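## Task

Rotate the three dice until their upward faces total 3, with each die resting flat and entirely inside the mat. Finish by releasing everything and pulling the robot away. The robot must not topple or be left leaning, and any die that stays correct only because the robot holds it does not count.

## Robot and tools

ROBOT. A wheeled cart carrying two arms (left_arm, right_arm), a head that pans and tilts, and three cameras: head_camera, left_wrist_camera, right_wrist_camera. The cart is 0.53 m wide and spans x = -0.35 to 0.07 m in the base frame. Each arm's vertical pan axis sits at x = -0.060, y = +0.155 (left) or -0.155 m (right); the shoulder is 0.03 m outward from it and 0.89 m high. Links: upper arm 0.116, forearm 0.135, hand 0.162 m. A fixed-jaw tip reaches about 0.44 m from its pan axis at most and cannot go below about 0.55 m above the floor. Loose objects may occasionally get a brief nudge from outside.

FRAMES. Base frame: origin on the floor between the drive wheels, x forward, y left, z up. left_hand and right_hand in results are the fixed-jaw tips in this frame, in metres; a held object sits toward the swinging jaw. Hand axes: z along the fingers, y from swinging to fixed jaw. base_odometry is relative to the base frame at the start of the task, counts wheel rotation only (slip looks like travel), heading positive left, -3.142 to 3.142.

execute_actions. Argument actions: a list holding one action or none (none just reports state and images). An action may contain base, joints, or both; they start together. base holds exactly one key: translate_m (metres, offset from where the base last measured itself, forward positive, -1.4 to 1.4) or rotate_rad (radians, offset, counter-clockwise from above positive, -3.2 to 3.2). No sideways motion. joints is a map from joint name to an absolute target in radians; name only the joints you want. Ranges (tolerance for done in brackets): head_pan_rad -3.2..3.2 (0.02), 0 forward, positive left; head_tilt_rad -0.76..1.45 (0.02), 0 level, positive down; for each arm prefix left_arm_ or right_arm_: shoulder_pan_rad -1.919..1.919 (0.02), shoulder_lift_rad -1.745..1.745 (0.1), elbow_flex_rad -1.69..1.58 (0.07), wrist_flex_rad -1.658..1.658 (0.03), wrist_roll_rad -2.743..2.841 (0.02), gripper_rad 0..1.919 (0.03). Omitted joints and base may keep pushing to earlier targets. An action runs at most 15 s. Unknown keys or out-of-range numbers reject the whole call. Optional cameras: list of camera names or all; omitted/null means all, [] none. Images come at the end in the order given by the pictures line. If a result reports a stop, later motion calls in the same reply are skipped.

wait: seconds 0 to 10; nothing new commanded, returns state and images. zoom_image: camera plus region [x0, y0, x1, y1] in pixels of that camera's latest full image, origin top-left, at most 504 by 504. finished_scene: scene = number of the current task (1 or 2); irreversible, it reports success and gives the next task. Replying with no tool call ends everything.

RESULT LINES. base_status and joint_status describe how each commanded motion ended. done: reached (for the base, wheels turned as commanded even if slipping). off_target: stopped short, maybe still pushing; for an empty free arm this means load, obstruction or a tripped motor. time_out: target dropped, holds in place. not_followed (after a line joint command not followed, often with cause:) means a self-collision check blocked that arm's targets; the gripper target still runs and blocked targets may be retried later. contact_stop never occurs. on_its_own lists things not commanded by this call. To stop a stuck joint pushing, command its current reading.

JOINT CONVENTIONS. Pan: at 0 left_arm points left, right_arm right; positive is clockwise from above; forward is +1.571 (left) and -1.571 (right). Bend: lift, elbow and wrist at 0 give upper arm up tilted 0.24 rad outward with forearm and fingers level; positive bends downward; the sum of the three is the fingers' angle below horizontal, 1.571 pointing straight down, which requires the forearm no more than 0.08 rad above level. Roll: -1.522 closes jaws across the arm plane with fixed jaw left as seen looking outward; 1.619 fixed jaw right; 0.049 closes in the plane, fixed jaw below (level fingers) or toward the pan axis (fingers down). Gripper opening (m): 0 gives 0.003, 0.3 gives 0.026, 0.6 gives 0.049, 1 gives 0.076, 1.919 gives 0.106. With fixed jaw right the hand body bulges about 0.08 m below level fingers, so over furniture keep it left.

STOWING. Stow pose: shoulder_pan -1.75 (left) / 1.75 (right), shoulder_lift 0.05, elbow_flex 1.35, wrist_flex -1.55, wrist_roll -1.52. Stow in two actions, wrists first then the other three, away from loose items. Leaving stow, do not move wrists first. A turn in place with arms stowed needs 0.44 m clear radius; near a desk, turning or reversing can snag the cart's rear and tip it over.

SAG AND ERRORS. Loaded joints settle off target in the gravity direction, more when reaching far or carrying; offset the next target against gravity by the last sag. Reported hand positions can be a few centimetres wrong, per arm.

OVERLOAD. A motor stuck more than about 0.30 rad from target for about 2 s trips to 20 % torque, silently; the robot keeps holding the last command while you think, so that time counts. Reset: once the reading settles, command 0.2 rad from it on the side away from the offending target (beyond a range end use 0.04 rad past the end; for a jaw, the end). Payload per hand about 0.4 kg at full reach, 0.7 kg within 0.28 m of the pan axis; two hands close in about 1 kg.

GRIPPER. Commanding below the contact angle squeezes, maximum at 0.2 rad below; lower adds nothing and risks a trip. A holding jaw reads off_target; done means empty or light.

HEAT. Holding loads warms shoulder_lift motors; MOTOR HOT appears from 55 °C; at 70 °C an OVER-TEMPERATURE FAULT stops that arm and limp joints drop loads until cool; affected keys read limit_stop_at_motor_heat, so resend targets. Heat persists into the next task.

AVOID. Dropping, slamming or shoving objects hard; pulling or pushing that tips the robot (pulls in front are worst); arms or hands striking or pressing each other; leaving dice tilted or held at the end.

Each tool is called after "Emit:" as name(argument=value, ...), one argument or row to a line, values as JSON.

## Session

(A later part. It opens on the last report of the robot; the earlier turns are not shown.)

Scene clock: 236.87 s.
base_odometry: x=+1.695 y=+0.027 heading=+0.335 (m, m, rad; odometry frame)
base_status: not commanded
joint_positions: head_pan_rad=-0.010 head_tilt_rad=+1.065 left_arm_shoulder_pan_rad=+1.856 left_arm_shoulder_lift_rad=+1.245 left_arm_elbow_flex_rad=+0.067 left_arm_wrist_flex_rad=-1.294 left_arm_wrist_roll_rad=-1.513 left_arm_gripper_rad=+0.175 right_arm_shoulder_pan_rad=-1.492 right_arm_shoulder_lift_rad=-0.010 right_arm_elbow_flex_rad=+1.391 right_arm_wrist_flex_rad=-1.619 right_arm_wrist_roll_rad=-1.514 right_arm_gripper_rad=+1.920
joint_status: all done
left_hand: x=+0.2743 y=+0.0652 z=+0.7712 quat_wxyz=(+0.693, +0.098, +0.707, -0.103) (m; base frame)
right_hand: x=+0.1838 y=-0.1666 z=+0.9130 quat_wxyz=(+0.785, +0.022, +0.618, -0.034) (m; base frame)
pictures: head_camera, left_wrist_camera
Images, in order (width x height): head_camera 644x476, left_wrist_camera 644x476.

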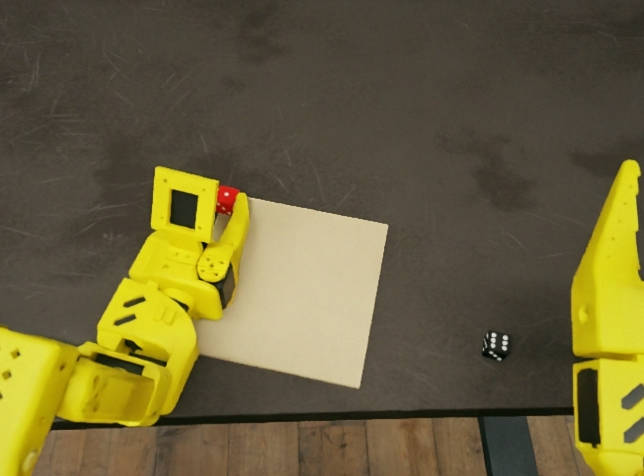

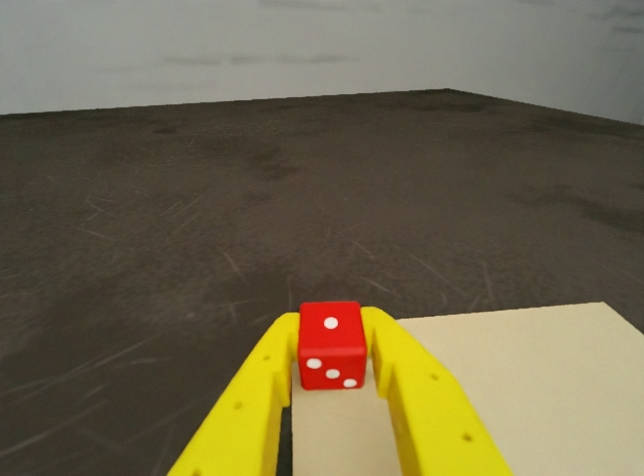

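Emit:
execute_actions(
  actions=[
    {"joints": {"left_arm_shoulder_pan_rad": 1.919}},
  ],
  cameras=["head_camera", "left_wrist_camera"],
)

Scene clock: 244.27 s.
base_odometry: x=+1.695 y=+0.027 heading=+0.335 (m, m, rad; odometry frame)
base_status: not commanded
joint_positions: head_pan_rad=-0.010 head_tilt_rad=+1.065 left_arm_shoulder_pan_rad=+1.909 left_arm_shoulder_lift_rad=+1.245 left_arm_elbow_flex_rad=+0.067 left_arm_wrist_flex_rad=-1.294 left_arm_wrist_roll_rad=-1.513 left_arm_gripper_rad=+0.175 right_arm_shoulder_pan_rad=-1.492 right_arm_shoulder_lift_rad=-0.010 right_arm_elbow_flex_rad=+1.391 right_arm_wrist_flex_rad=-1.619 right_arm_wrist_roll_rad=-1.514 right_arm_gripper_rad=+1.920
joint_status: all done
left_hand: x=+0.2690 y=+0.0474 z=+0.7712 quat_wxyz=(+0.690, +0.117, +0.704, -0.121) (m; base frame)
right_hand: x=+0.1838 y=-0.1666 z=+0.9130 quat_wxyz=(+0.785, +0.022, +0.618, -0.034) (m; base frame)
pictures: head_camera, left_wrist_camera
Images, in order (width x height): head_camera 644x476, left_wrist_camera 644x476.

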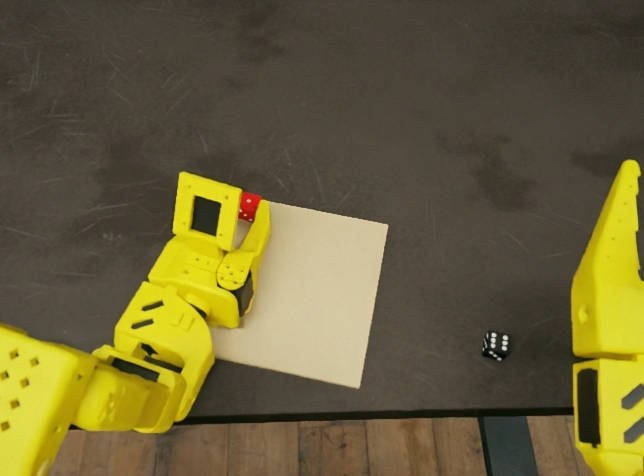

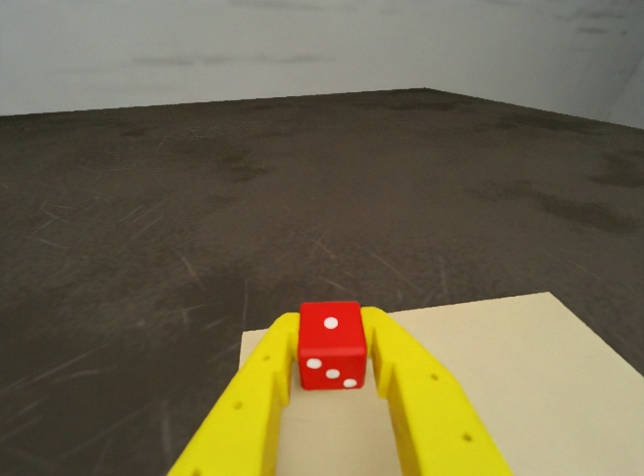

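Emit:
execute_actions(
  actions=[
    {"joints": {"left_arm_shoulder_lift_rad": 1.555, "left_arm_elbow_flex_rad": -0.22, "left_arm_wrist_flex_rad": -1.39}},
  ],
  cameras=["head_camera", "left_wrist_camera"],
)

Scene clock: 257.37 s.
base_odometry: x=+1.695 y=+0.027 heading=+0.335 (m, m, rad; odometry frame)
base_status: not commanded
joint_positions: head_pan_rad=-0.010 head_tilt_rad=+1.065 left_arm_shoulder_pan_rad=+1.911 left_arm_shoulder_lift_rad=+1.497 left_arm_elbow_flex_rad=-0.222 left_arm_wrist_flex_rad=-1.393 left_arm_wrist_roll_rad=-1.513 left_arm_gripper_rad=+0.175 right_arm_shoulder_pan_rad=-1.492 right_arm_shoulder_lift_rad=-0.010 right_arm_elbow_flex_rad=+1.391 right_arm_wrist_flex_rad=-1.619 right_arm_wrist_roll_rad=-1.514 right_arm_gripper_rad=+1.920
joint_status: all done
left_hand: x=+0.2711 y=+0.0461 z=+0.7656 quat_wxyz=(+0.736, +0.109, +0.655, -0.130) (m; base frame)
right_hand: x=+0.1838 y=-0.1666 z=+0.9130 quat_wxyz=(+0.785, +0.022, +0.618, -0.034) (m; base frame)
pictures: head_camera, left_wrist_camera
Images, in order (width x height): head_camera 644x476, left_wrist_camera 644x476.

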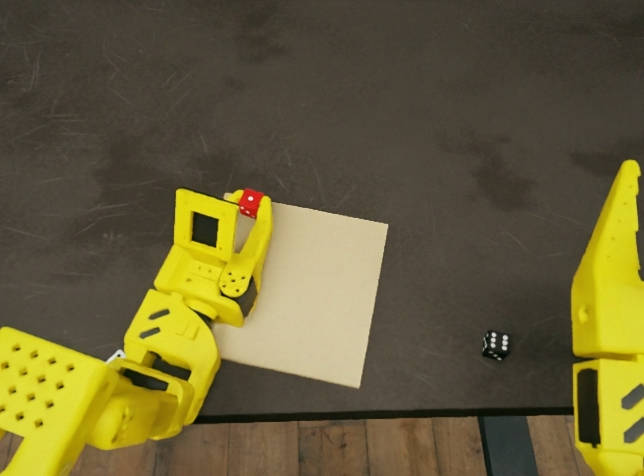

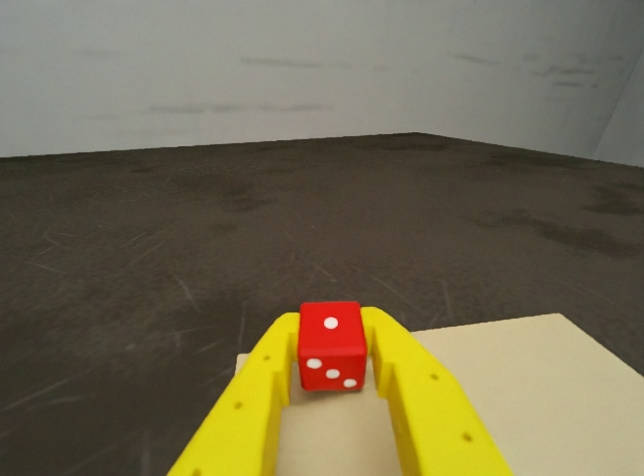

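Emit:
execute_actions(
  actions=[
    {"joints": {"left_arm_shoulder_lift_rad": 1.47, "left_arm_elbow_flex_rad": -0.22, "left_arm_wrist_flex_rad": -1.09}},
  ],
  cameras=["head_camera", "left_wrist_camera"],
)

Scene clock: 261.43 s.
base_odometry: x=+1.695 y=+0.027 heading=+0.335 (m, m, rad; odometry frame)
base_status: not commanded
joint_positions: head_pan_rad=-0.010 head_tilt_rad=+1.065 left_arm_shoulder_pan_rad=+1.911 left_arm_shoulder_lift_rad=+1.428 left_arm_elbow_flex_rad=-0.231 left_arm_wrist_flex_rad=-1.128 left_arm_wrist_roll_rad=-1.513 left_arm_gripper_rad=+0.175 right_arm_shoulder_pan_rad=-1.492 right_arm_shoulder_lift_rad=-0.010 right_arm_elbow_flex_rad=+1.391 right_arm_wrist_flex_rad=-1.619 right_arm_wrist_roll_rad=-1.514 right_arm_gripper_rad=+1.920
joint_status: left_arm_wrist_flex_rad off_target (ended at -1.128, target -1.090); the others done
left_hand: x=+0.2821 y=+0.0422 z=+0.7474 quat_wxyz=(+0.672, +0.120, +0.721, -0.118) (m; base frame)
right_hand: x=+0.1838 y=-0.1666 z=+0.9130 quat_wxyz=(+0.785, +0.022, +0.618, -0.034) (m; base frame)
pictures: head_camera, left_wrist_camera
Images, in order (width x height): head_camera 644x476, left_wrist_camera 644x476.

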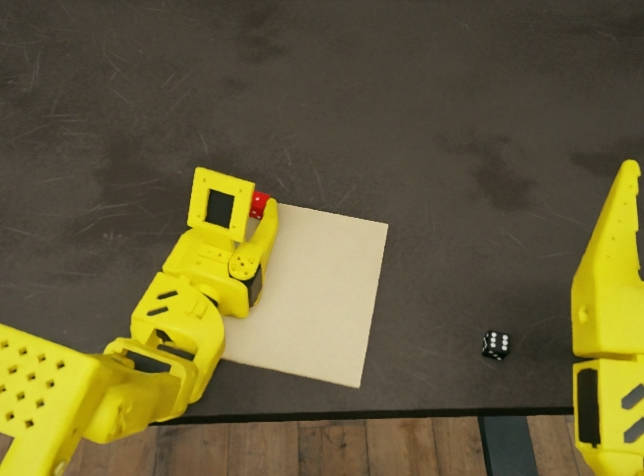

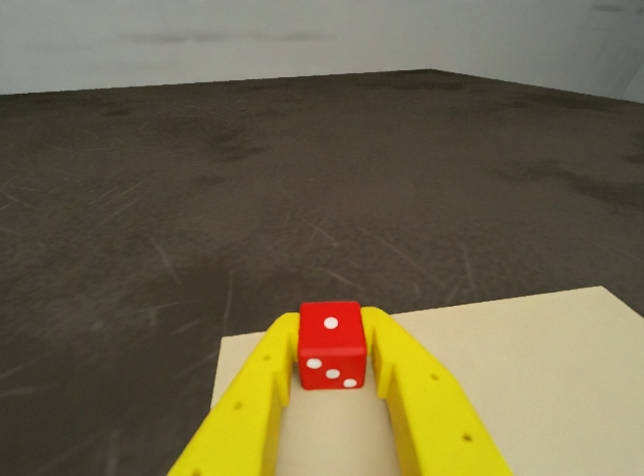

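Emit:
execute_actions(
  actions=[
    {"joints": {"left_arm_shoulder_lift_rad": 1.105, "left_arm_elbow_flex_rad": 0.20, "left_arm_wrist_flex_rad": -1.0}},
  ],
  cameras=["head_camera", "left_wrist_camera"],
)

Scene clock: 269.43 s.
base_odometry: x=+1.695 y=+0.027 heading=+0.335 (m, m, rad; odometry frame)
base_status: not commanded
joint_positions: head_pan_rad=-0.010 head_tilt_rad=+1.065 left_arm_shoulder_pan_rad=+1.911 left_arm_shoulder_lift_rad=+1.115 left_arm_elbow_flex_rad=+0.172 left_arm_wrist_flex_rad=-1.018 left_arm_wrist_roll_rad=-1.513 left_arm_gripper_rad=+0.175 right_arm_shoulder_pan_rad=-1.492 right_arm_shoulder_lift_rad=-0.010 right_arm_elbow_flex_rad=+1.391 right_arm_wrist_flex_rad=-1.619 right_arm_wrist_roll_rad=-1.514 right_arm_gripper_rad=+1.920
joint_status: all done
left_hand: x=+0.2642 y=+0.0485 z=+0.7473 quat_wxyz=(+0.596, +0.131, +0.785, -0.105) (m; base frame)
right_hand: x=+0.1838 y=-0.1666 z=+0.9130 quat_wxyz=(+0.785, +0.022, +0.618, -0.034) (m; base frame)
pictures: head_camera, left_wrist_camera
Images, in order (width x height): head_camera 644x476, left_wrist_camera 644x476.

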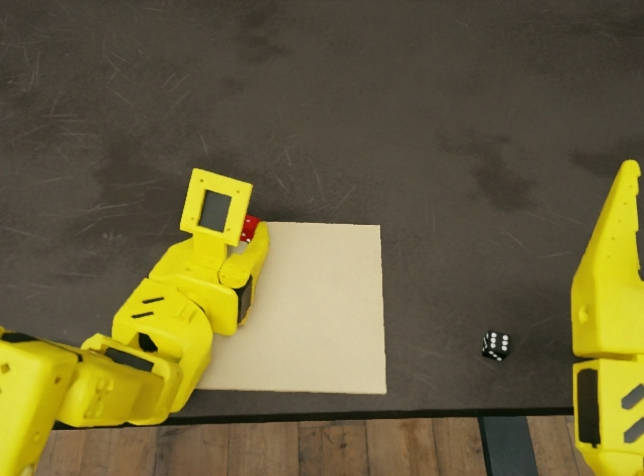

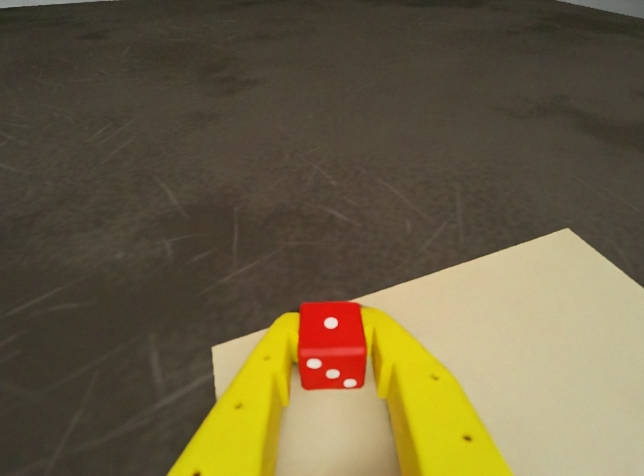

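Emit:
execute_actions(
  actions=[
    {"joints": {"left_arm_shoulder_lift_rad": 0.97}},
  ],
  cameras=[],
)

Emit:
execute_actions(
  actions=[
    {"joints": {"left_arm_shoulder_lift_rad": 0.80, "left_arm_elbow_flex_rad": 0.61, "left_arm_wrist_flex_rad": -1.09}},
  ],
  cameras=["head_camera", "left_wrist_camera"],
)

Scene clock: 277.93 s.
base_odometry: x=+1.695 y=+0.027 heading=+0.335 (m, m, rad; odometry frame)
base_status: not commanded
joint_positions: head_pan_rad=-0.010 head_tilt_rad=+1.065 left_arm_shoulder_pan_rad=+1.911 left_arm_shoulder_lift_rad=+1.020 left_arm_elbow_flex_rad=+0.200 left_arm_wrist_flex_rad=-1.002 left_arm_wrist_roll_rad=-1.513 left_arm_gripper_rad=+0.175 right_arm_shoulder_pan_rad=-1.492 right_arm_shoulder_lift_rad=-0.010 right_arm_elbow_flex_rad=+1.391 right_arm_wrist_flex_rad=-1.619 right_arm_wrist_roll_rad=-1.514 right_arm_gripper_rad=+1.920
joint_status: all done
left_hand: x=+0.2715 y=+0.0459 z=+0.7693 quat_wxyz=(+0.617, +0.128, +0.769, -0.109) (m; base frame)
right_hand: x=+0.1838 y=-0.1666 z=+0.9130 quat_wxyz=(+0.785, +0.022, +0.618, -0.034) (m; base frame)
pictures: none
No camera images: the call's "cameras" was empty. Leave "cameras" out to get every camera's image.

Scene clock: 278.97 s.
base_odometry: x=+1.695 y=+0.027 heading=+0.335 (m, m, rad; odometry frame)
base_status: not commanded
joint_positions: head_pan_rad=-0.010 head_tilt_rad=+1.065 left_arm_shoulder_pan_rad=+1.911 left_arm_shoulder_lift_rad=+0.843 left_arm_elbow_flex_rad=+0.608 left_arm_wrist_flex_rad=-1.074 left_arm_wrist_roll_rad=-1.513 left_arm_gripper_rad=+0.175 right_arm_shoulder_pan_rad=-1.492 right_arm_shoulder_lift_rad=-0.010 right_arm_elbow_flex_rad=+1.391 right_arm_wrist_flex_rad=-1.619 right_arm_wrist_roll_rad=-1.514 right_arm_gripper_rad=+1.920
joint_status: all done
left_hand: x=+0.2287 y=+0.0611 z=+0.7553 quat_wxyz=(+0.554, +0.136, +0.816, -0.098) (m; base frame)
right_hand: x=+0.1838 y=-0.1666 z=+0.9130 quat_wxyz=(+0.785, +0.022, +0.618, -0.034) (m; base frame)
pictures: head_camera, left_wrist_camera
Images, in order (width x height): head_camera 644x476, left_wrist_camera 644x476.

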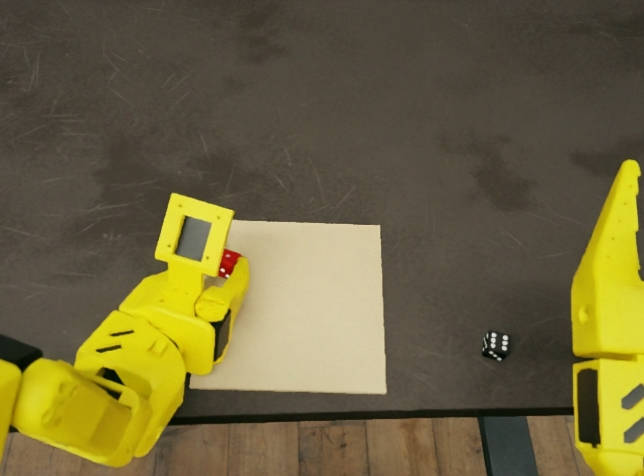

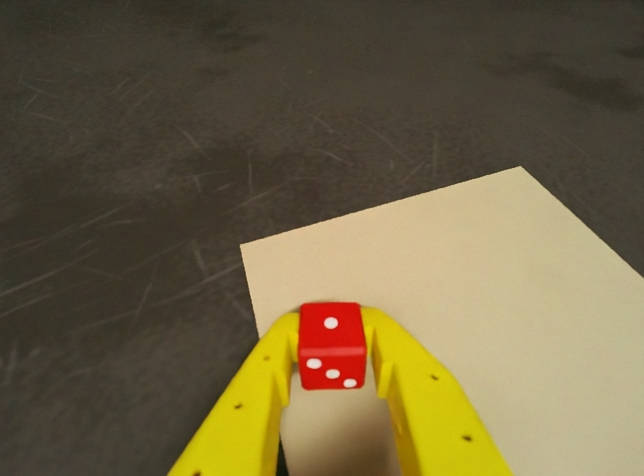

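Emit:
execute_actions(
  actions=[
    {"base": {"rotate_rad": -0.1}},
  ],
  cameras=["head_camera", "left_wrist_camera"],
)

Scene clock: 292.43 s.
base_odometry: x=+1.696 y=+0.027 heading=+0.235 (m, m, rad; odometry frame)
base_status: done
joint_positions: head_pan_rad=-0.010 head_tilt_rad=+1.065 left_arm_shoulder_pan_rad=+1.911 left_arm_shoulder_lift_rad=+0.842 left_arm_elbow_flex_rad=+0.608 left_arm_wrist_flex_rad=-1.074 left_arm_wrist_roll_rad=-1.513 left_arm_gripper_rad=+0.175 right_arm_shoulder_pan_rad=-1.492 right_arm_shoulder_lift_rad=-0.010 right_arm_elbow_flex_rad=+1.391 right_arm_wrist_flex_rad=-1.619 right_arm_wrist_roll_rad=-1.514 right_arm_gripper_rad=+1.920
joint_status: not commanded
left_hand: x=+0.2289 y=+0.0610 z=+0.7557 quat_wxyz=(+0.554, +0.136, +0.815, -0.098) (m; base frame)
right_hand: x=+0.1838 y=-0.1666 z=+0.9130 quat_wxyz=(+0.785, +0.022, +0.618, -0.034) (m; base frame)
pictures: head_camera, left_wrist_camera
Images, in order (width x height): head_camera 644x476, left_wrist_camera 644x476.

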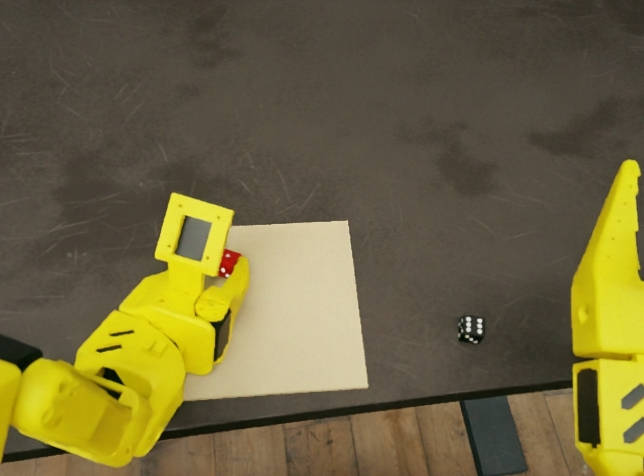

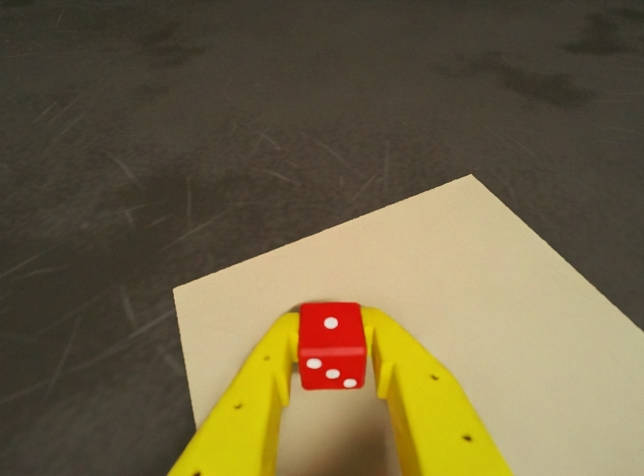

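Emit:
execute_actions(
  actions=[
    {"joints": {"left_arm_gripper_rad": 0.5}},
  ],
  cameras=["head_camera", "left_wrist_camera"],
)

Scene clock: 295.27 s.
base_odometry: x=+1.696 y=+0.027 heading=+0.235 (m, m, rad; odometry frame)
base_status: not commanded
joint_positions: head_pan_rad=-0.010 head_tilt_rad=+1.065 left_arm_shoulder_pan_rad=+1.911 left_arm_shoulder_lift_rad=+0.842 left_arm_elbow_flex_rad=+0.608 left_arm_wrist_flex_rad=-1.074 left_arm_wrist_roll_rad=-1.513 left_arm_gripper_rad=+0.491 right_arm_shoulder_pan_rad=-1.492 right_arm_shoulder_lift_rad=-0.010 right_arm_elbow_flex_rad=+1.391 right_arm_wrist_flex_rad=-1.619 right_arm_wrist_roll_rad=-1.514 right_arm_gripper_rad=+1.920
joint_status: all done
left_hand: x=+0.2289 y=+0.0610 z=+0.7557 quat_wxyz=(+0.554, +0.136, +0.815, -0.098) (m; base frame)
right_hand: x=+0.1838 y=-0.1666 z=+0.9130 quat_wxyz=(+0.785, +0.022, +0.618, -0.034) (m; base frame)
pictures: head_camera, left_wrist_camera
Images, in order (width x height): head_camera 644x476, left_wrist_camera 644x476.

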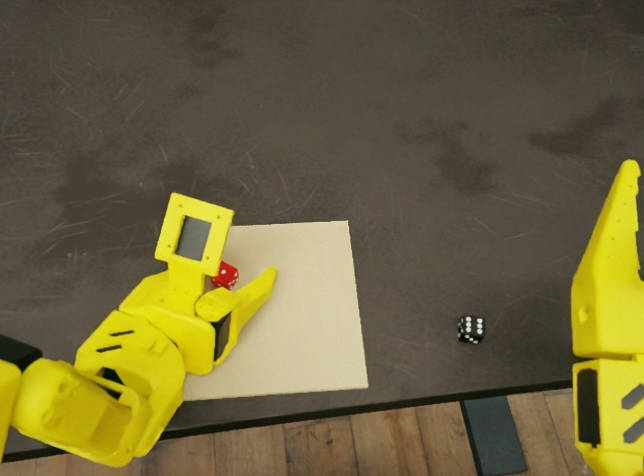

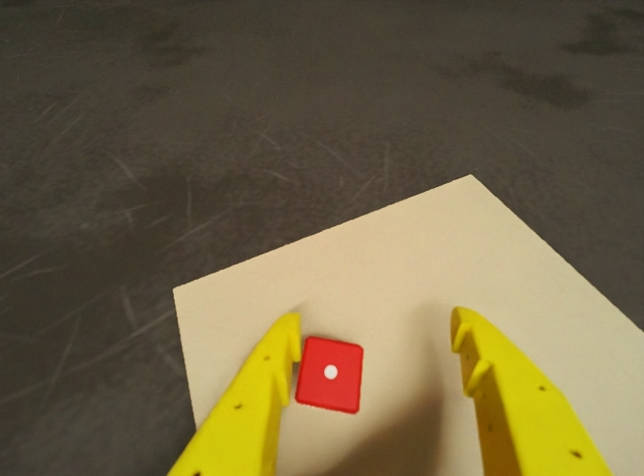

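Emit:
execute_actions(
  actions=[
    {"joints": {"left_arm_shoulder_lift_rad": 0.45}},
  ],
  cameras=[],
)

Emit:
execute_actions(
  actions=[
    {"joints": {"left_arm_shoulder_pan_rad": 1.56, "left_arm_shoulder_lift_rad": -0.05, "left_arm_elbow_flex_rad": 0.24, "left_arm_wrist_flex_rad": 1.35, "left_arm_wrist_roll_rad": -1.52, "left_arm_gripper_rad": 0.7}},
  ],
  cameras=["head_camera", "left_wrist_camera"],
)

Scene clock: 303.13 s.
base_odometry: x=+1.696 y=+0.027 heading=+0.235 (m, m, rad; odometry frame)
base_status: not commanded
joint_positions: head_pan_rad=-0.010 head_tilt_rad=+1.065 left_arm_shoulder_pan_rad=+1.911 left_arm_shoulder_lift_rad=+0.495 left_arm_elbow_flex_rad=+0.610 left_arm_wrist_flex_rad=-1.074 left_arm_wrist_roll_rad=-1.513 left_arm_gripper_rad=+0.492 right_arm_shoulder_pan_rad=-1.492 right_arm_shoulder_lift_rad=-0.010 right_arm_elbow_flex_rad=+1.391 right_arm_wrist_flex_rad=-1.619 right_arm_wrist_roll_rad=-1.514 right_arm_gripper_rad=+1.920
joint_status: all done
left_hand: x=+0.2577 y=+0.0508 z=+0.8564 quat_wxyz=(+0.686, +0.118, +0.708, -0.121) (m; base frame)
right_hand: x=+0.1838 y=-0.1666 z=+0.9130 quat_wxyz=(+0.785, +0.022, +0.618, -0.034) (m; base frame)
pictures: none
No camera images: the call's "cameras" was empty. Leave "cameras" out to get every camera's image.

Scene clock: 305.50 s.
base_odometry: x=+1.696 y=+0.027 heading=+0.235 (m, m, rad; odometry frame)
base_status: not commanded
joint_positions: head_pan_rad=-0.010 head_tilt_rad=+1.065 left_arm_shoulder_pan_rad=+1.569 left_arm_shoulder_lift_rad=-0.016 left_arm_elbow_flex_rad=+0.275 left_arm_wrist_flex_rad=+1.343 left_arm_wrist_roll_rad=-1.513 left_arm_gripper_rad=+0.692 right_arm_shoulder_pan_rad=-1.492 right_arm_shoulder_lift_rad=-0.010 right_arm_elbow_flex_rad=+1.391 right_arm_wrist_flex_rad=-1.619 right_arm_wrist_roll_rad=-1.514 right_arm_gripper_rad=+1.920
joint_status: all done
left_hand: x=+0.1229 y=+0.1631 z=+0.8170 quat_wxyz=(-0.016, -0.006, +1.000, +0.000) (m; base frame)
right_hand: x=+0.1838 y=-0.1666 z=+0.9130 quat_wxyz=(+0.785, +0.022, +0.618, -0.034) (m; base frame)
pictures: head_camera, left_wrist_camera
Images, in order (width x height): head_camera 644x476, left_wrist_camera 644x476.

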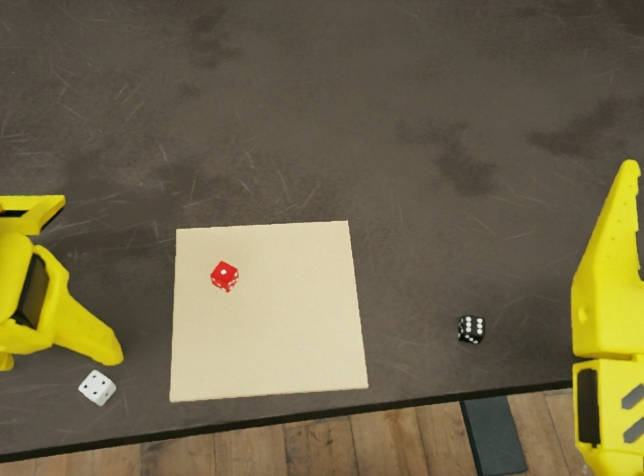

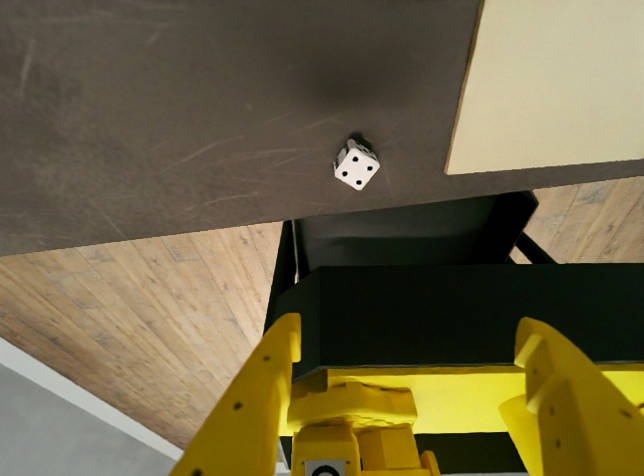

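Emit:
zoom_image(
  camera="left_wrist_camera",
  region=[310, 125, 400, 205],
)

Emit:
zoom_image(
  camera="head_camera",
  region=[50, 350, 140, 420],
)

Region (310, 125, 400, 205) of left_wrist_camera's 644x476 image, scaled by 5.600.

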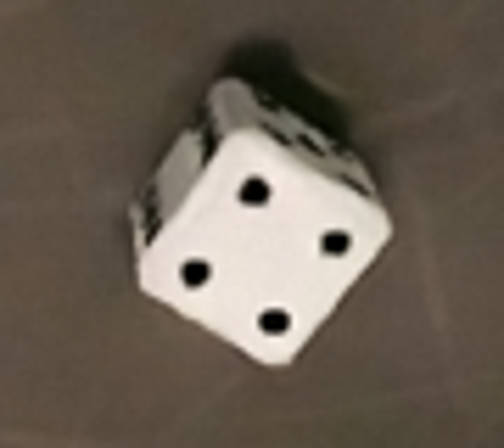

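Region (50, 350, 140, 420) of head_camera's 644x476 image, scaled by 5.600.

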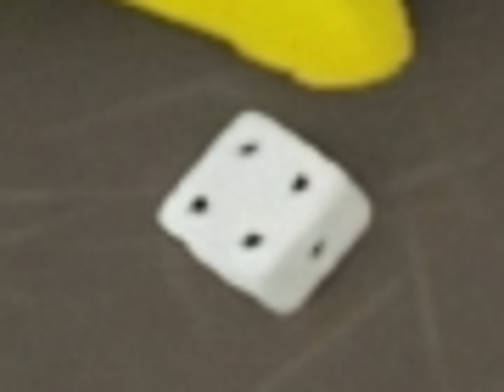

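Emit:
execute_actions(
  actions=[
    {"joints": {"left_arm_shoulder_pan_rad": 1.658, "left_arm_shoulder_lift_rad": 0.215, "left_arm_elbow_flex_rad": 0.40, "left_arm_wrist_flex_rad": 0.935, "left_arm_wrist_roll_rad": 2.61, "left_arm_gripper_rad": 0.7}},
  ],
  cameras=["head_camera", "left_wrist_camera"],
)

Scene clock: 326.57 s.
base_odometry: x=+1.696 y=+0.027 heading=+0.235 (m, m, rad; odometry frame)
base_status: not commanded
joint_positions: head_pan_rad=-0.010 head_tilt_rad=+1.065 left_arm_shoulder_pan_rad=+1.648 left_arm_shoulder_lift_rad=+0.222 left_arm_elbow_flex_rad=+0.403 left_arm_wrist_flex_rad=+0.941 left_arm_wrist_roll_rad=+2.603 left_arm_gripper_rad=+0.692 right_arm_shoulder_pan_rad=-1.492 right_arm_shoulder_lift_rad=-0.010 right_arm_elbow_flex_rad=+1.391 right_arm_wrist_flex_rad=-1.619 right_arm_wrist_roll_rad=-1.514 right_arm_gripper_rad=+1.920
joint_status: all done
left_hand: x=+0.1415 y=+0.1349 z=+0.7625 quat_wxyz=(-0.001, -0.899, -0.437, -0.002) (m; base frame)
right_hand: x=+0.1838 y=-0.1666 z=+0.9130 quat_wxyz=(+0.785, +0.022, +0.618, -0.034) (m; base frame)
pictures: head_camera, left_wrist_camera
Images, in order (width x height): head_camera 644x476, left_wrist_camera 644x476.

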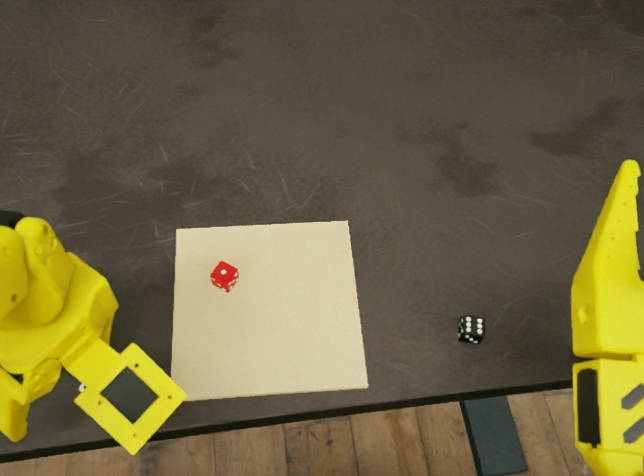

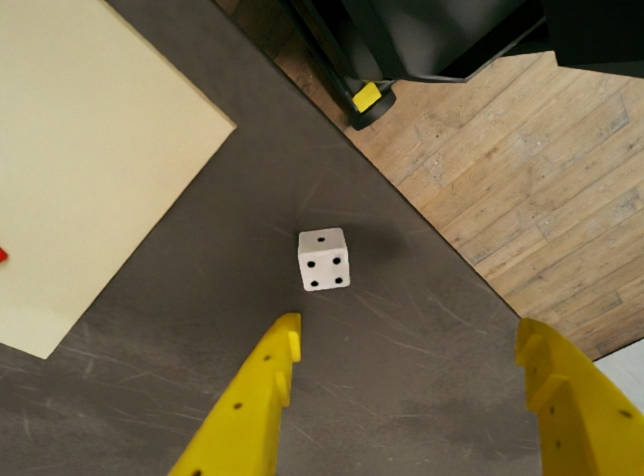

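Emit:
execute_actions(
  actions=[
    {"joints": {"left_arm_shoulder_pan_rad": 1.714, "left_arm_shoulder_lift_rad": 0.352, "left_arm_elbow_flex_rad": 0.385, "left_arm_wrist_flex_rad": 0.818, "left_arm_wrist_roll_rad": 2.667}},
  ],
  cameras=["left_wrist_camera"],
)

Scene clock: 333.10 s.
base_odometry: x=+1.696 y=+0.027 heading=+0.235 (m, m, rad; odometry frame)
base_status: not commanded
joint_positions: head_pan_rad=-0.010 head_tilt_rad=+1.065 left_arm_shoulder_pan_rad=+1.705 left_arm_shoulder_lift_rad=+0.360 left_arm_elbow_flex_rad=+0.403 left_arm_wrist_flex_rad=+0.823 left_arm_wrist_roll_rad=+2.659 left_arm_gripper_rad=+0.692 right_arm_shoulder_pan_rad=-1.492 right_arm_shoulder_lift_rad=-0.010 right_arm_elbow_flex_rad=+1.391 right_arm_wrist_flex_rad=-1.619 right_arm_wrist_roll_rad=-1.514 right_arm_gripper_rad=+1.920
joint_status: all done
left_hand: x=+0.1396 y=+0.1240 z=+0.7394 quat_wxyz=(+0.004, -0.899, -0.437, +0.006) (m; base frame)
right_hand: x=+0.1838 y=-0.1666 z=+0.9130 quat_wxyz=(+0.785, +0.022, +0.618, -0.034) (m; base frame)
pictures: left_wrist_camera
Images, in order (width x height): left_wrist_camera 644x476.

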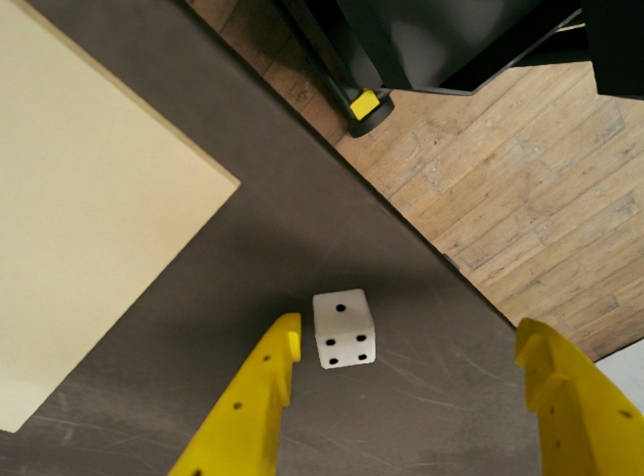

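Emit:
execute_actions(
  actions=[
    {"joints": {"left_arm_shoulder_lift_rad": 0.41, "left_arm_elbow_flex_rad": 0.385, "left_arm_wrist_flex_rad": 0.755}},
  ],
  cameras=["left_wrist_camera"],
)

Emit:
execute_actions(
  actions=[
    {"joints": {"left_arm_gripper_rad": 0.03}},
  ],
  cameras=["left_wrist_camera"],
)

Scene clock: 338.57 s.
base_odometry: x=+1.696 y=+0.027 heading=+0.235 (m, m, rad; odometry frame)
base_status: not commanded
joint_positions: head_pan_rad=-0.010 head_tilt_rad=+1.065 left_arm_shoulder_pan_rad=+1.705 left_arm_shoulder_lift_rad=+0.417 left_arm_elbow_flex_rad=+0.403 left_arm_wrist_flex_rad=+0.762 left_arm_wrist_roll_rad=+2.659 left_arm_gripper_rad=+0.692 right_arm_shoulder_pan_rad=-1.492 right_arm_shoulder_lift_rad=-0.010 right_arm_elbow_flex_rad=+1.391 right_arm_wrist_flex_rad=-1.619 right_arm_wrist_roll_rad=-1.514 right_arm_gripper_rad=+1.920
joint_status: all done
left_hand: x=+0.1404 y=+0.1239 z=+0.7300 quat_wxyz=(+0.003, -0.899, -0.437, +0.004) (m; base frame)
right_hand: x=+0.1838 y=-0.1666 z=+0.9130 quat_wxyz=(+0.785, +0.022, +0.618, -0.034) (m; base frame)
pictures: left_wrist_camera
Images, in order (width x height): left_wrist_camera 644x476.

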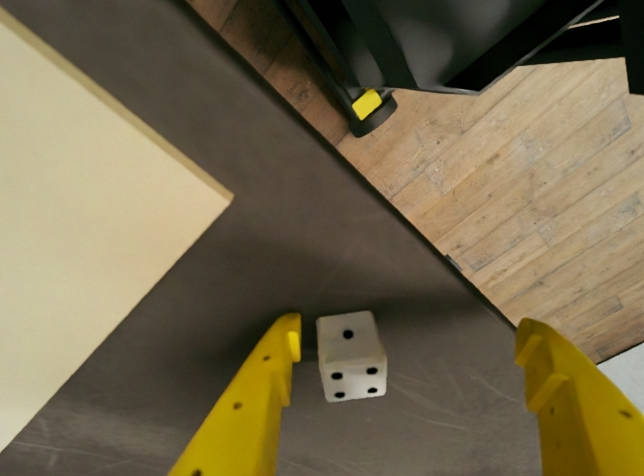

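Scene clock: 339.43 s.
base_odometry: x=+1.696 y=+0.027 heading=+0.235 (m, m, rad; odometry frame)
base_status: not commanded
joint_positions: head_pan_rad=-0.010 head_tilt_rad=+1.065 left_arm_shoulder_pan_rad=+1.705 left_arm_shoulder_lift_rad=+0.417 left_arm_elbow_flex_rad=+0.403 left_arm_wrist_flex_rad=+0.762 left_arm_wrist_roll_rad=+2.659 left_arm_gripper_rad=+0.174 right_arm_shoulder_pan_rad=-1.492 right_arm_shoulder_lift_rad=-0.010 right_arm_elbow_flex_rad=+1.391 right_arm_wrist_flex_rad=-1.619 right_arm_wrist_roll_rad=-1.514 right_arm_gripper_rad=+1.920
joint_status: left_arm_gripper_rad off_target (ended at +0.174, target +0.030)
left_hand: x=+0.1404 y=+0.1239 z=+0.7300 quat_wxyz=(+0.003, -0.899, -0.437, +0.004) (m; base frame)
right_hand: x=+0.1838 y=-0.1666 z=+0.9130 quat_wxyz=(+0.785, +0.022, +0.618, -0.034) (m; base frame)
pictures: left_wrist_camera
Images, in order (width x height): left_wrist_camera 644x476.

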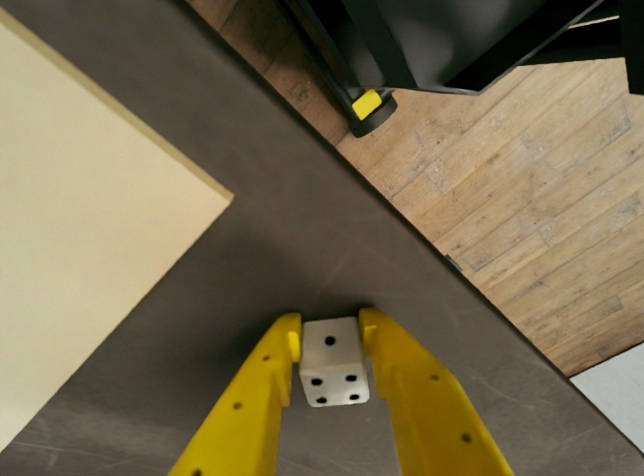

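Emit:
execute_actions(
  actions=[
    {"joints": {"left_arm_shoulder_lift_rad": 0.0, "left_arm_elbow_flex_rad": 0.6, "left_arm_wrist_flex_rad": 0.9}},
  ],
  cameras=[],
)

Emit:
execute_actions(
  actions=[
    {"joints": {"left_arm_wrist_roll_rad": -1.52, "left_arm_shoulder_pan_rad": 1.919}},
  ],
  cameras=[],
)

Emit:
execute_actions(
  actions=[
    {"joints": {"left_arm_shoulder_lift_rad": 0.3, "left_arm_elbow_flex_rad": 1.0, "left_arm_wrist_flex_rad": -0.85}},
  ],
  cameras=[],
)

Emit:
execute_actions(
  actions=[
    {"joints": {"left_arm_shoulder_lift_rad": 0.655, "left_arm_elbow_flex_rad": 1.055, "left_arm_wrist_flex_rad": -1.29}},
  ],
  cameras=["head_camera", "left_wrist_camera"],
)

Scene clock: 360.13 s.
base_odometry: x=+1.696 y=+0.027 heading=+0.235 (m, m, rad; odometry frame)
base_status: not commanded
joint_positions: head_pan_rad=-0.010 head_tilt_rad=+1.065 left_arm_shoulder_pan_rad=+1.705 left_arm_shoulder_lift_rad=+0.033 left_arm_elbow_flex_rad=+0.599 left_arm_wrist_flex_rad=+0.892 left_arm_wrist_roll_rad=+2.659 left_arm_gripper_rad=+0.174 right_arm_shoulder_pan_rad=-1.492 right_arm_shoulder_lift_rad=-0.010 right_arm_elbow_flex_rad=+1.391 right_arm_wrist_flex_rad=-1.619 right_arm_wrist_roll_rad=-1.514 right_arm_gripper_rad=+1.920
joint_status: all done
left_hand: x=+0.1262 y=+0.1258 z=+0.7700 quat_wxyz=(-0.013, -0.899, -0.437, -0.019) (m; base frame)
right_hand: x=+0.1838 y=-0.1666 z=+0.9130 quat_wxyz=(+0.785, +0.022, +0.618, -0.034) (m; base frame)
pictures: none
No camera images: the call's "cameras" was empty. Leave "cameras" out to get every camera's image.

Scene clock: 364.10 s.
base_odometry: x=+1.696 y=+0.027 heading=+0.235 (m, m, rad; odometry frame)
base_status: not commanded
joint_positions: head_pan_rad=-0.010 head_tilt_rad=+1.065 left_arm_shoulder_pan_rad=+1.909 left_arm_shoulder_lift_rad=+0.033 left_arm_elbow_flex_rad=+0.599 left_arm_wrist_flex_rad=+0.894 left_arm_wrist_roll_rad=-1.513 left_arm_gripper_rad=+0.174 right_arm_shoulder_pan_rad=-1.492 right_arm_shoulder_lift_rad=-0.010 right_arm_elbow_flex_rad=+1.391 right_arm_wrist_flex_rad=-1.619 right_arm_wrist_roll_rad=-1.514 right_arm_gripper_rad=+1.920
joint_status: all done
left_hand: x=+0.1132 y=+0.1022 z=+0.7697 quat_wxyz=(+0.022, +0.164, +0.986, -0.004) (m; base frame)
right_hand: x=+0.1838 y=-0.1666 z=+0.9130 quat_wxyz=(+0.785, +0.022, +0.618, -0.034) (m; base frame)
pictures: none
No camera images: the call's "cameras" was empty. Leave "cameras" out to get every camera's image.

Scene clock: 366.00 s.
base_odometry: x=+1.695 y=+0.027 heading=+0.239 (m, m, rad; odometry frame)
base_status: not commanded
joint_positions: head_pan_rad=-0.010 head_tilt_rad=+1.065 left_arm_shoulder_pan_rad=+1.921 left_arm_shoulder_lift_rad=+0.458 left_arm_elbow_flex_rad=+1.235 left_arm_wrist_flex_rad=-0.668 left_arm_wrist_roll_rad=-1.513 left_arm_gripper_rad=+0.174 right_arm_shoulder_pan_rad=-1.492 right_arm_shoulder_lift_rad=-0.010 right_arm_elbow_flex_rad=+1.391 right_arm_wrist_flex_rad=-1.619 right_arm_wrist_roll_rad=-1.514 right_arm_gripper_rad=+1.920
joint_status: left_arm_shoulder_lift_rad off_target (ended at +0.459, target +0.300); left_arm_elbow_flex_rad off_target (ended at +1.235, target +1.000); left_arm_wrist_flex_rad off_target (ended at -0.668, target -0.850)
left_hand: x=+0.1088 y=+0.1015 z=+0.7106 quat_wxyz=(+0.265, +0.164, +0.949, -0.048) (m; base frame)
right_hand: x=+0.1838 y=-0.1666 z=+0.9130 quat_wxyz=(+0.785, +0.022, +0.618, -0.034) (m; base frame)
pictures: none
No camera images: the call's "cameras" was empty. Leave "cameras" out to get every camera's image.

Scene clock: 367.10 s.
base_odometry: x=+1.695 y=+0.027 heading=+0.239 (m, m, rad; odometry frame)
base_status: not commanded
joint_positions: head_pan_rad=-0.010 head_tilt_rad=+1.065 left_arm_shoulder_pan_rad=+1.923 left_arm_shoulder_lift_rad=+0.780 left_arm_elbow_flex_rad=+1.252 left_arm_wrist_flex_rad=-1.151 left_arm_wrist_roll_rad=-1.513 left_arm_gripper_rad=+0.174 right_arm_shoulder_pan_rad=-1.492 right_arm_shoulder_lift_rad=-0.010 right_arm_elbow_flex_rad=+1.391 right_arm_wrist_flex_rad=-1.619 right_arm_wrist_roll_rad=-1.514 right_arm_gripper_rad=+1.920
joint_status: left_arm_shoulder_lift_rad off_target (ended at +0.780, target +0.655); left_arm_elbow_flex_rad off_target (ended at +1.252, target +1.055); left_arm_wrist_flex_rad off_target (ended at -1.151, target -1.290)
left_hand: x=+0.1077 y=+0.1016 z=+0.7071 quat_wxyz=(+0.332, +0.161, +0.927, -0.061) (m; base frame)
right_hand: x=+0.1838 y=-0.1666 z=+0.9130 quat_wxyz=(+0.785, +0.022, +0.618, -0.034) (m; base frame)
pictures: head_camera, left_wrist_camera
Images, in order (width x height): head_camera 644x476, left_wrist_camera 644x476.

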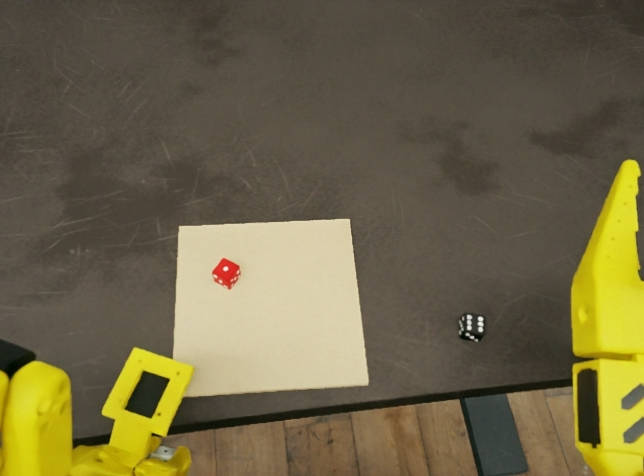

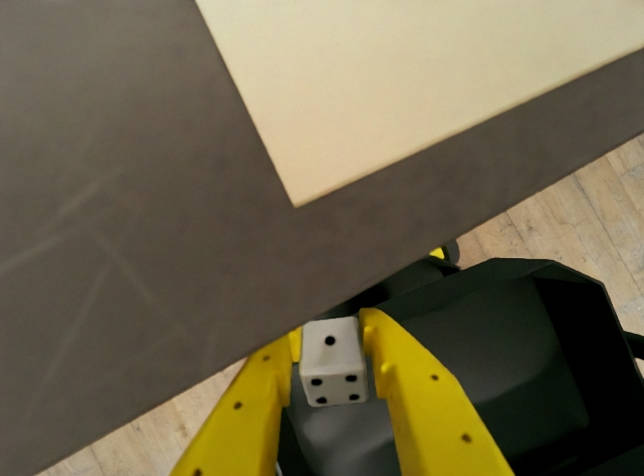

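Emit:
execute_actions(
  actions=[
    {"base": {"translate_m": -0.06}, "joints": {"left_arm_shoulder_lift_rad": 0.78, "left_arm_elbow_flex_rad": 1.25, "left_arm_wrist_flex_rad": -1.15}},
  ],
  cameras=[],
)

Emit:
execute_actions(
  actions=[
    {"joints": {"left_arm_shoulder_lift_rad": 0.2, "left_arm_elbow_flex_rad": 1.25, "left_arm_wrist_flex_rad": -1.15}},
  ],
  cameras=["head_camera", "left_wrist_camera"],
)

Scene clock: 377.37 s.
base_odometry: x=+1.637 y=+0.013 heading=+0.234 (m, m, rad; odometry frame)
base_status: done
joint_positions: head_pan_rad=-0.010 head_tilt_rad=+1.065 left_arm_shoulder_pan_rad=+1.920 left_arm_shoulder_lift_rad=+0.782 left_arm_elbow_flex_rad=+1.237 left_arm_wrist_flex_rad=-1.153 left_arm_wrist_roll_rad=-1.513 left_arm_gripper_rad=+0.174 right_arm_shoulder_pan_rad=-1.492 right_arm_shoulder_lift_rad=-0.010 right_arm_elbow_flex_rad=+1.391 right_arm_wrist_flex_rad=-1.619 right_arm_wrist_roll_rad=-1.514 right_arm_gripper_rad=+1.920
joint_status: all done
left_hand: x=+0.1114 y=+0.1008 z=+0.7078 quat_wxyz=(+0.339, +0.159, +0.925, -0.061) (m; base frame)
right_hand: x=+0.1838 y=-0.1666 z=+0.9130 quat_wxyz=(+0.785, +0.022, +0.618, -0.034) (m; base frame)
pictures: none
No camera images: the call's "cameras" was empty. Leave "cameras" out to get every camera's image.

Scene clock: 378.57 s.
base_odometry: x=+1.637 y=+0.013 heading=+0.234 (m, m, rad; odometry frame)
base_status: not commanded
joint_positions: head_pan_rad=-0.010 head_tilt_rad=+1.065 left_arm_shoulder_pan_rad=+1.920 left_arm_shoulder_lift_rad=+0.230 left_arm_elbow_flex_rad=+1.248 left_arm_wrist_flex_rad=-1.153 left_arm_wrist_roll_rad=-1.513 left_arm_gripper_rad=+0.174 right_arm_shoulder_pan_rad=-1.492 right_arm_shoulder_lift_rad=-0.010 right_arm_elbow_flex_rad=+1.391 right_arm_wrist_flex_rad=-1.619 right_arm_wrist_roll_rad=-1.514 right_arm_gripper_rad=+1.920
joint_status: all done
left_hand: x=+0.1805 y=+0.0757 z=+0.8119 quat_wxyz=(+0.574, +0.137, +0.800, -0.104) (m; base frame)
right_hand: x=+0.1838 y=-0.1666 z=+0.9130 quat_wxyz=(+0.785, +0.022, +0.618, -0.034) (m; base frame)
pictures: head_camera, left_wrist_camera
Images, in order (width x height): head_camera 644x476, left_wrist_camera 644x476.

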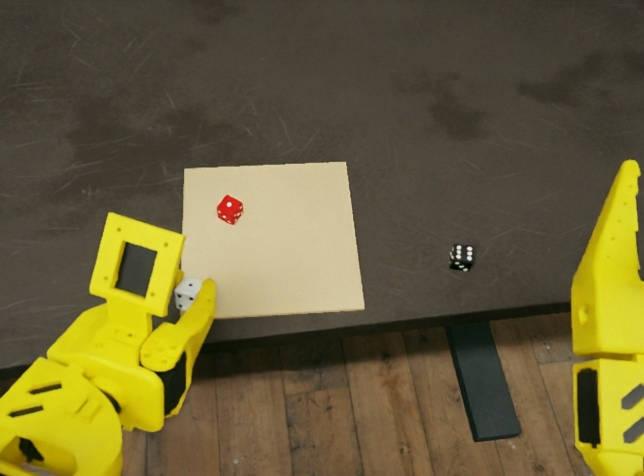

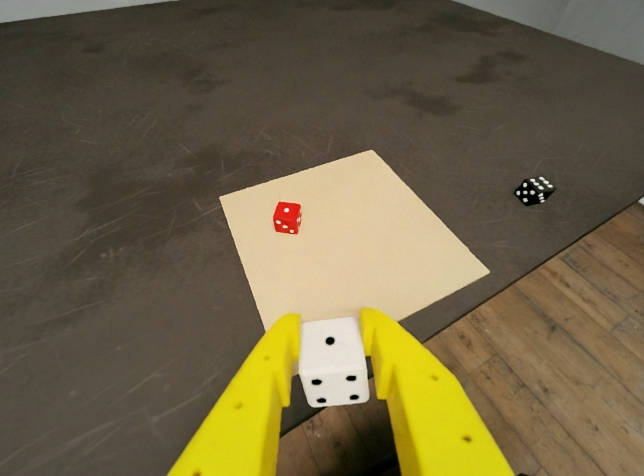

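Emit:
execute_actions(
  actions=[
    {"joints": {"left_arm_shoulder_lift_rad": 0.78, "left_arm_elbow_flex_rad": 0.61, "left_arm_wrist_flex_rad": -1.09}},
  ],
  cameras=["head_camera", "left_wrist_camera"],
)

Scene clock: 384.33 s.
base_odometry: x=+1.637 y=+0.013 heading=+0.234 (m, m, rad; odometry frame)
base_status: not commanded
joint_positions: head_pan_rad=-0.010 head_tilt_rad=+1.065 left_arm_shoulder_pan_rad=+1.920 left_arm_shoulder_lift_rad=+0.790 left_arm_elbow_flex_rad=+0.634 left_arm_wrist_flex_rad=-1.091 left_arm_wrist_roll_rad=-1.513 left_arm_gripper_rad=+0.174 right_arm_shoulder_pan_rad=-1.492 right_arm_shoulder_lift_rad=-0.010 right_arm_elbow_flex_rad=+1.391 right_arm_wrist_flex_rad=-1.619 right_arm_wrist_roll_rad=-1.514 right_arm_gripper_rad=+1.920
joint_status: all done
left_hand: x=+0.2307 y=+0.0574 z=+0.7680 quat_wxyz=(+0.571, +0.138, +0.803, -0.103) (m; base frame)
right_hand: x=+0.1838 y=-0.1666 z=+0.9130 quat_wxyz=(+0.785, +0.022, +0.618, -0.034) (m; base frame)
pictures: head_camera, left_wrist_camera
Images, in order (width x height): head_camera 644x476, left_wrist_camera 644x476.

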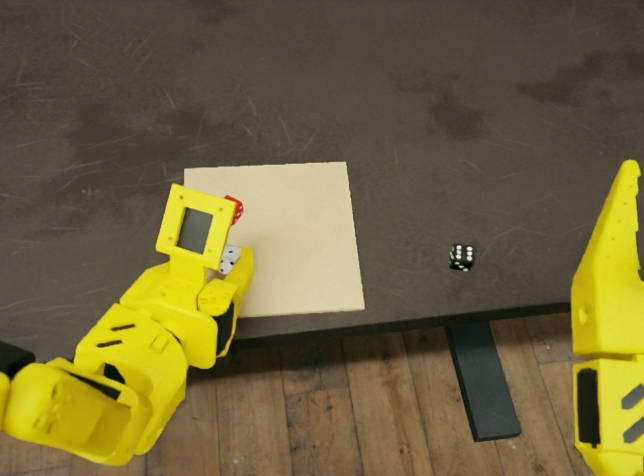

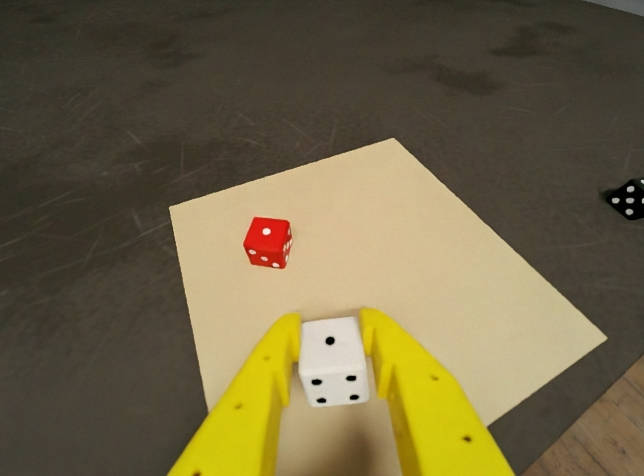

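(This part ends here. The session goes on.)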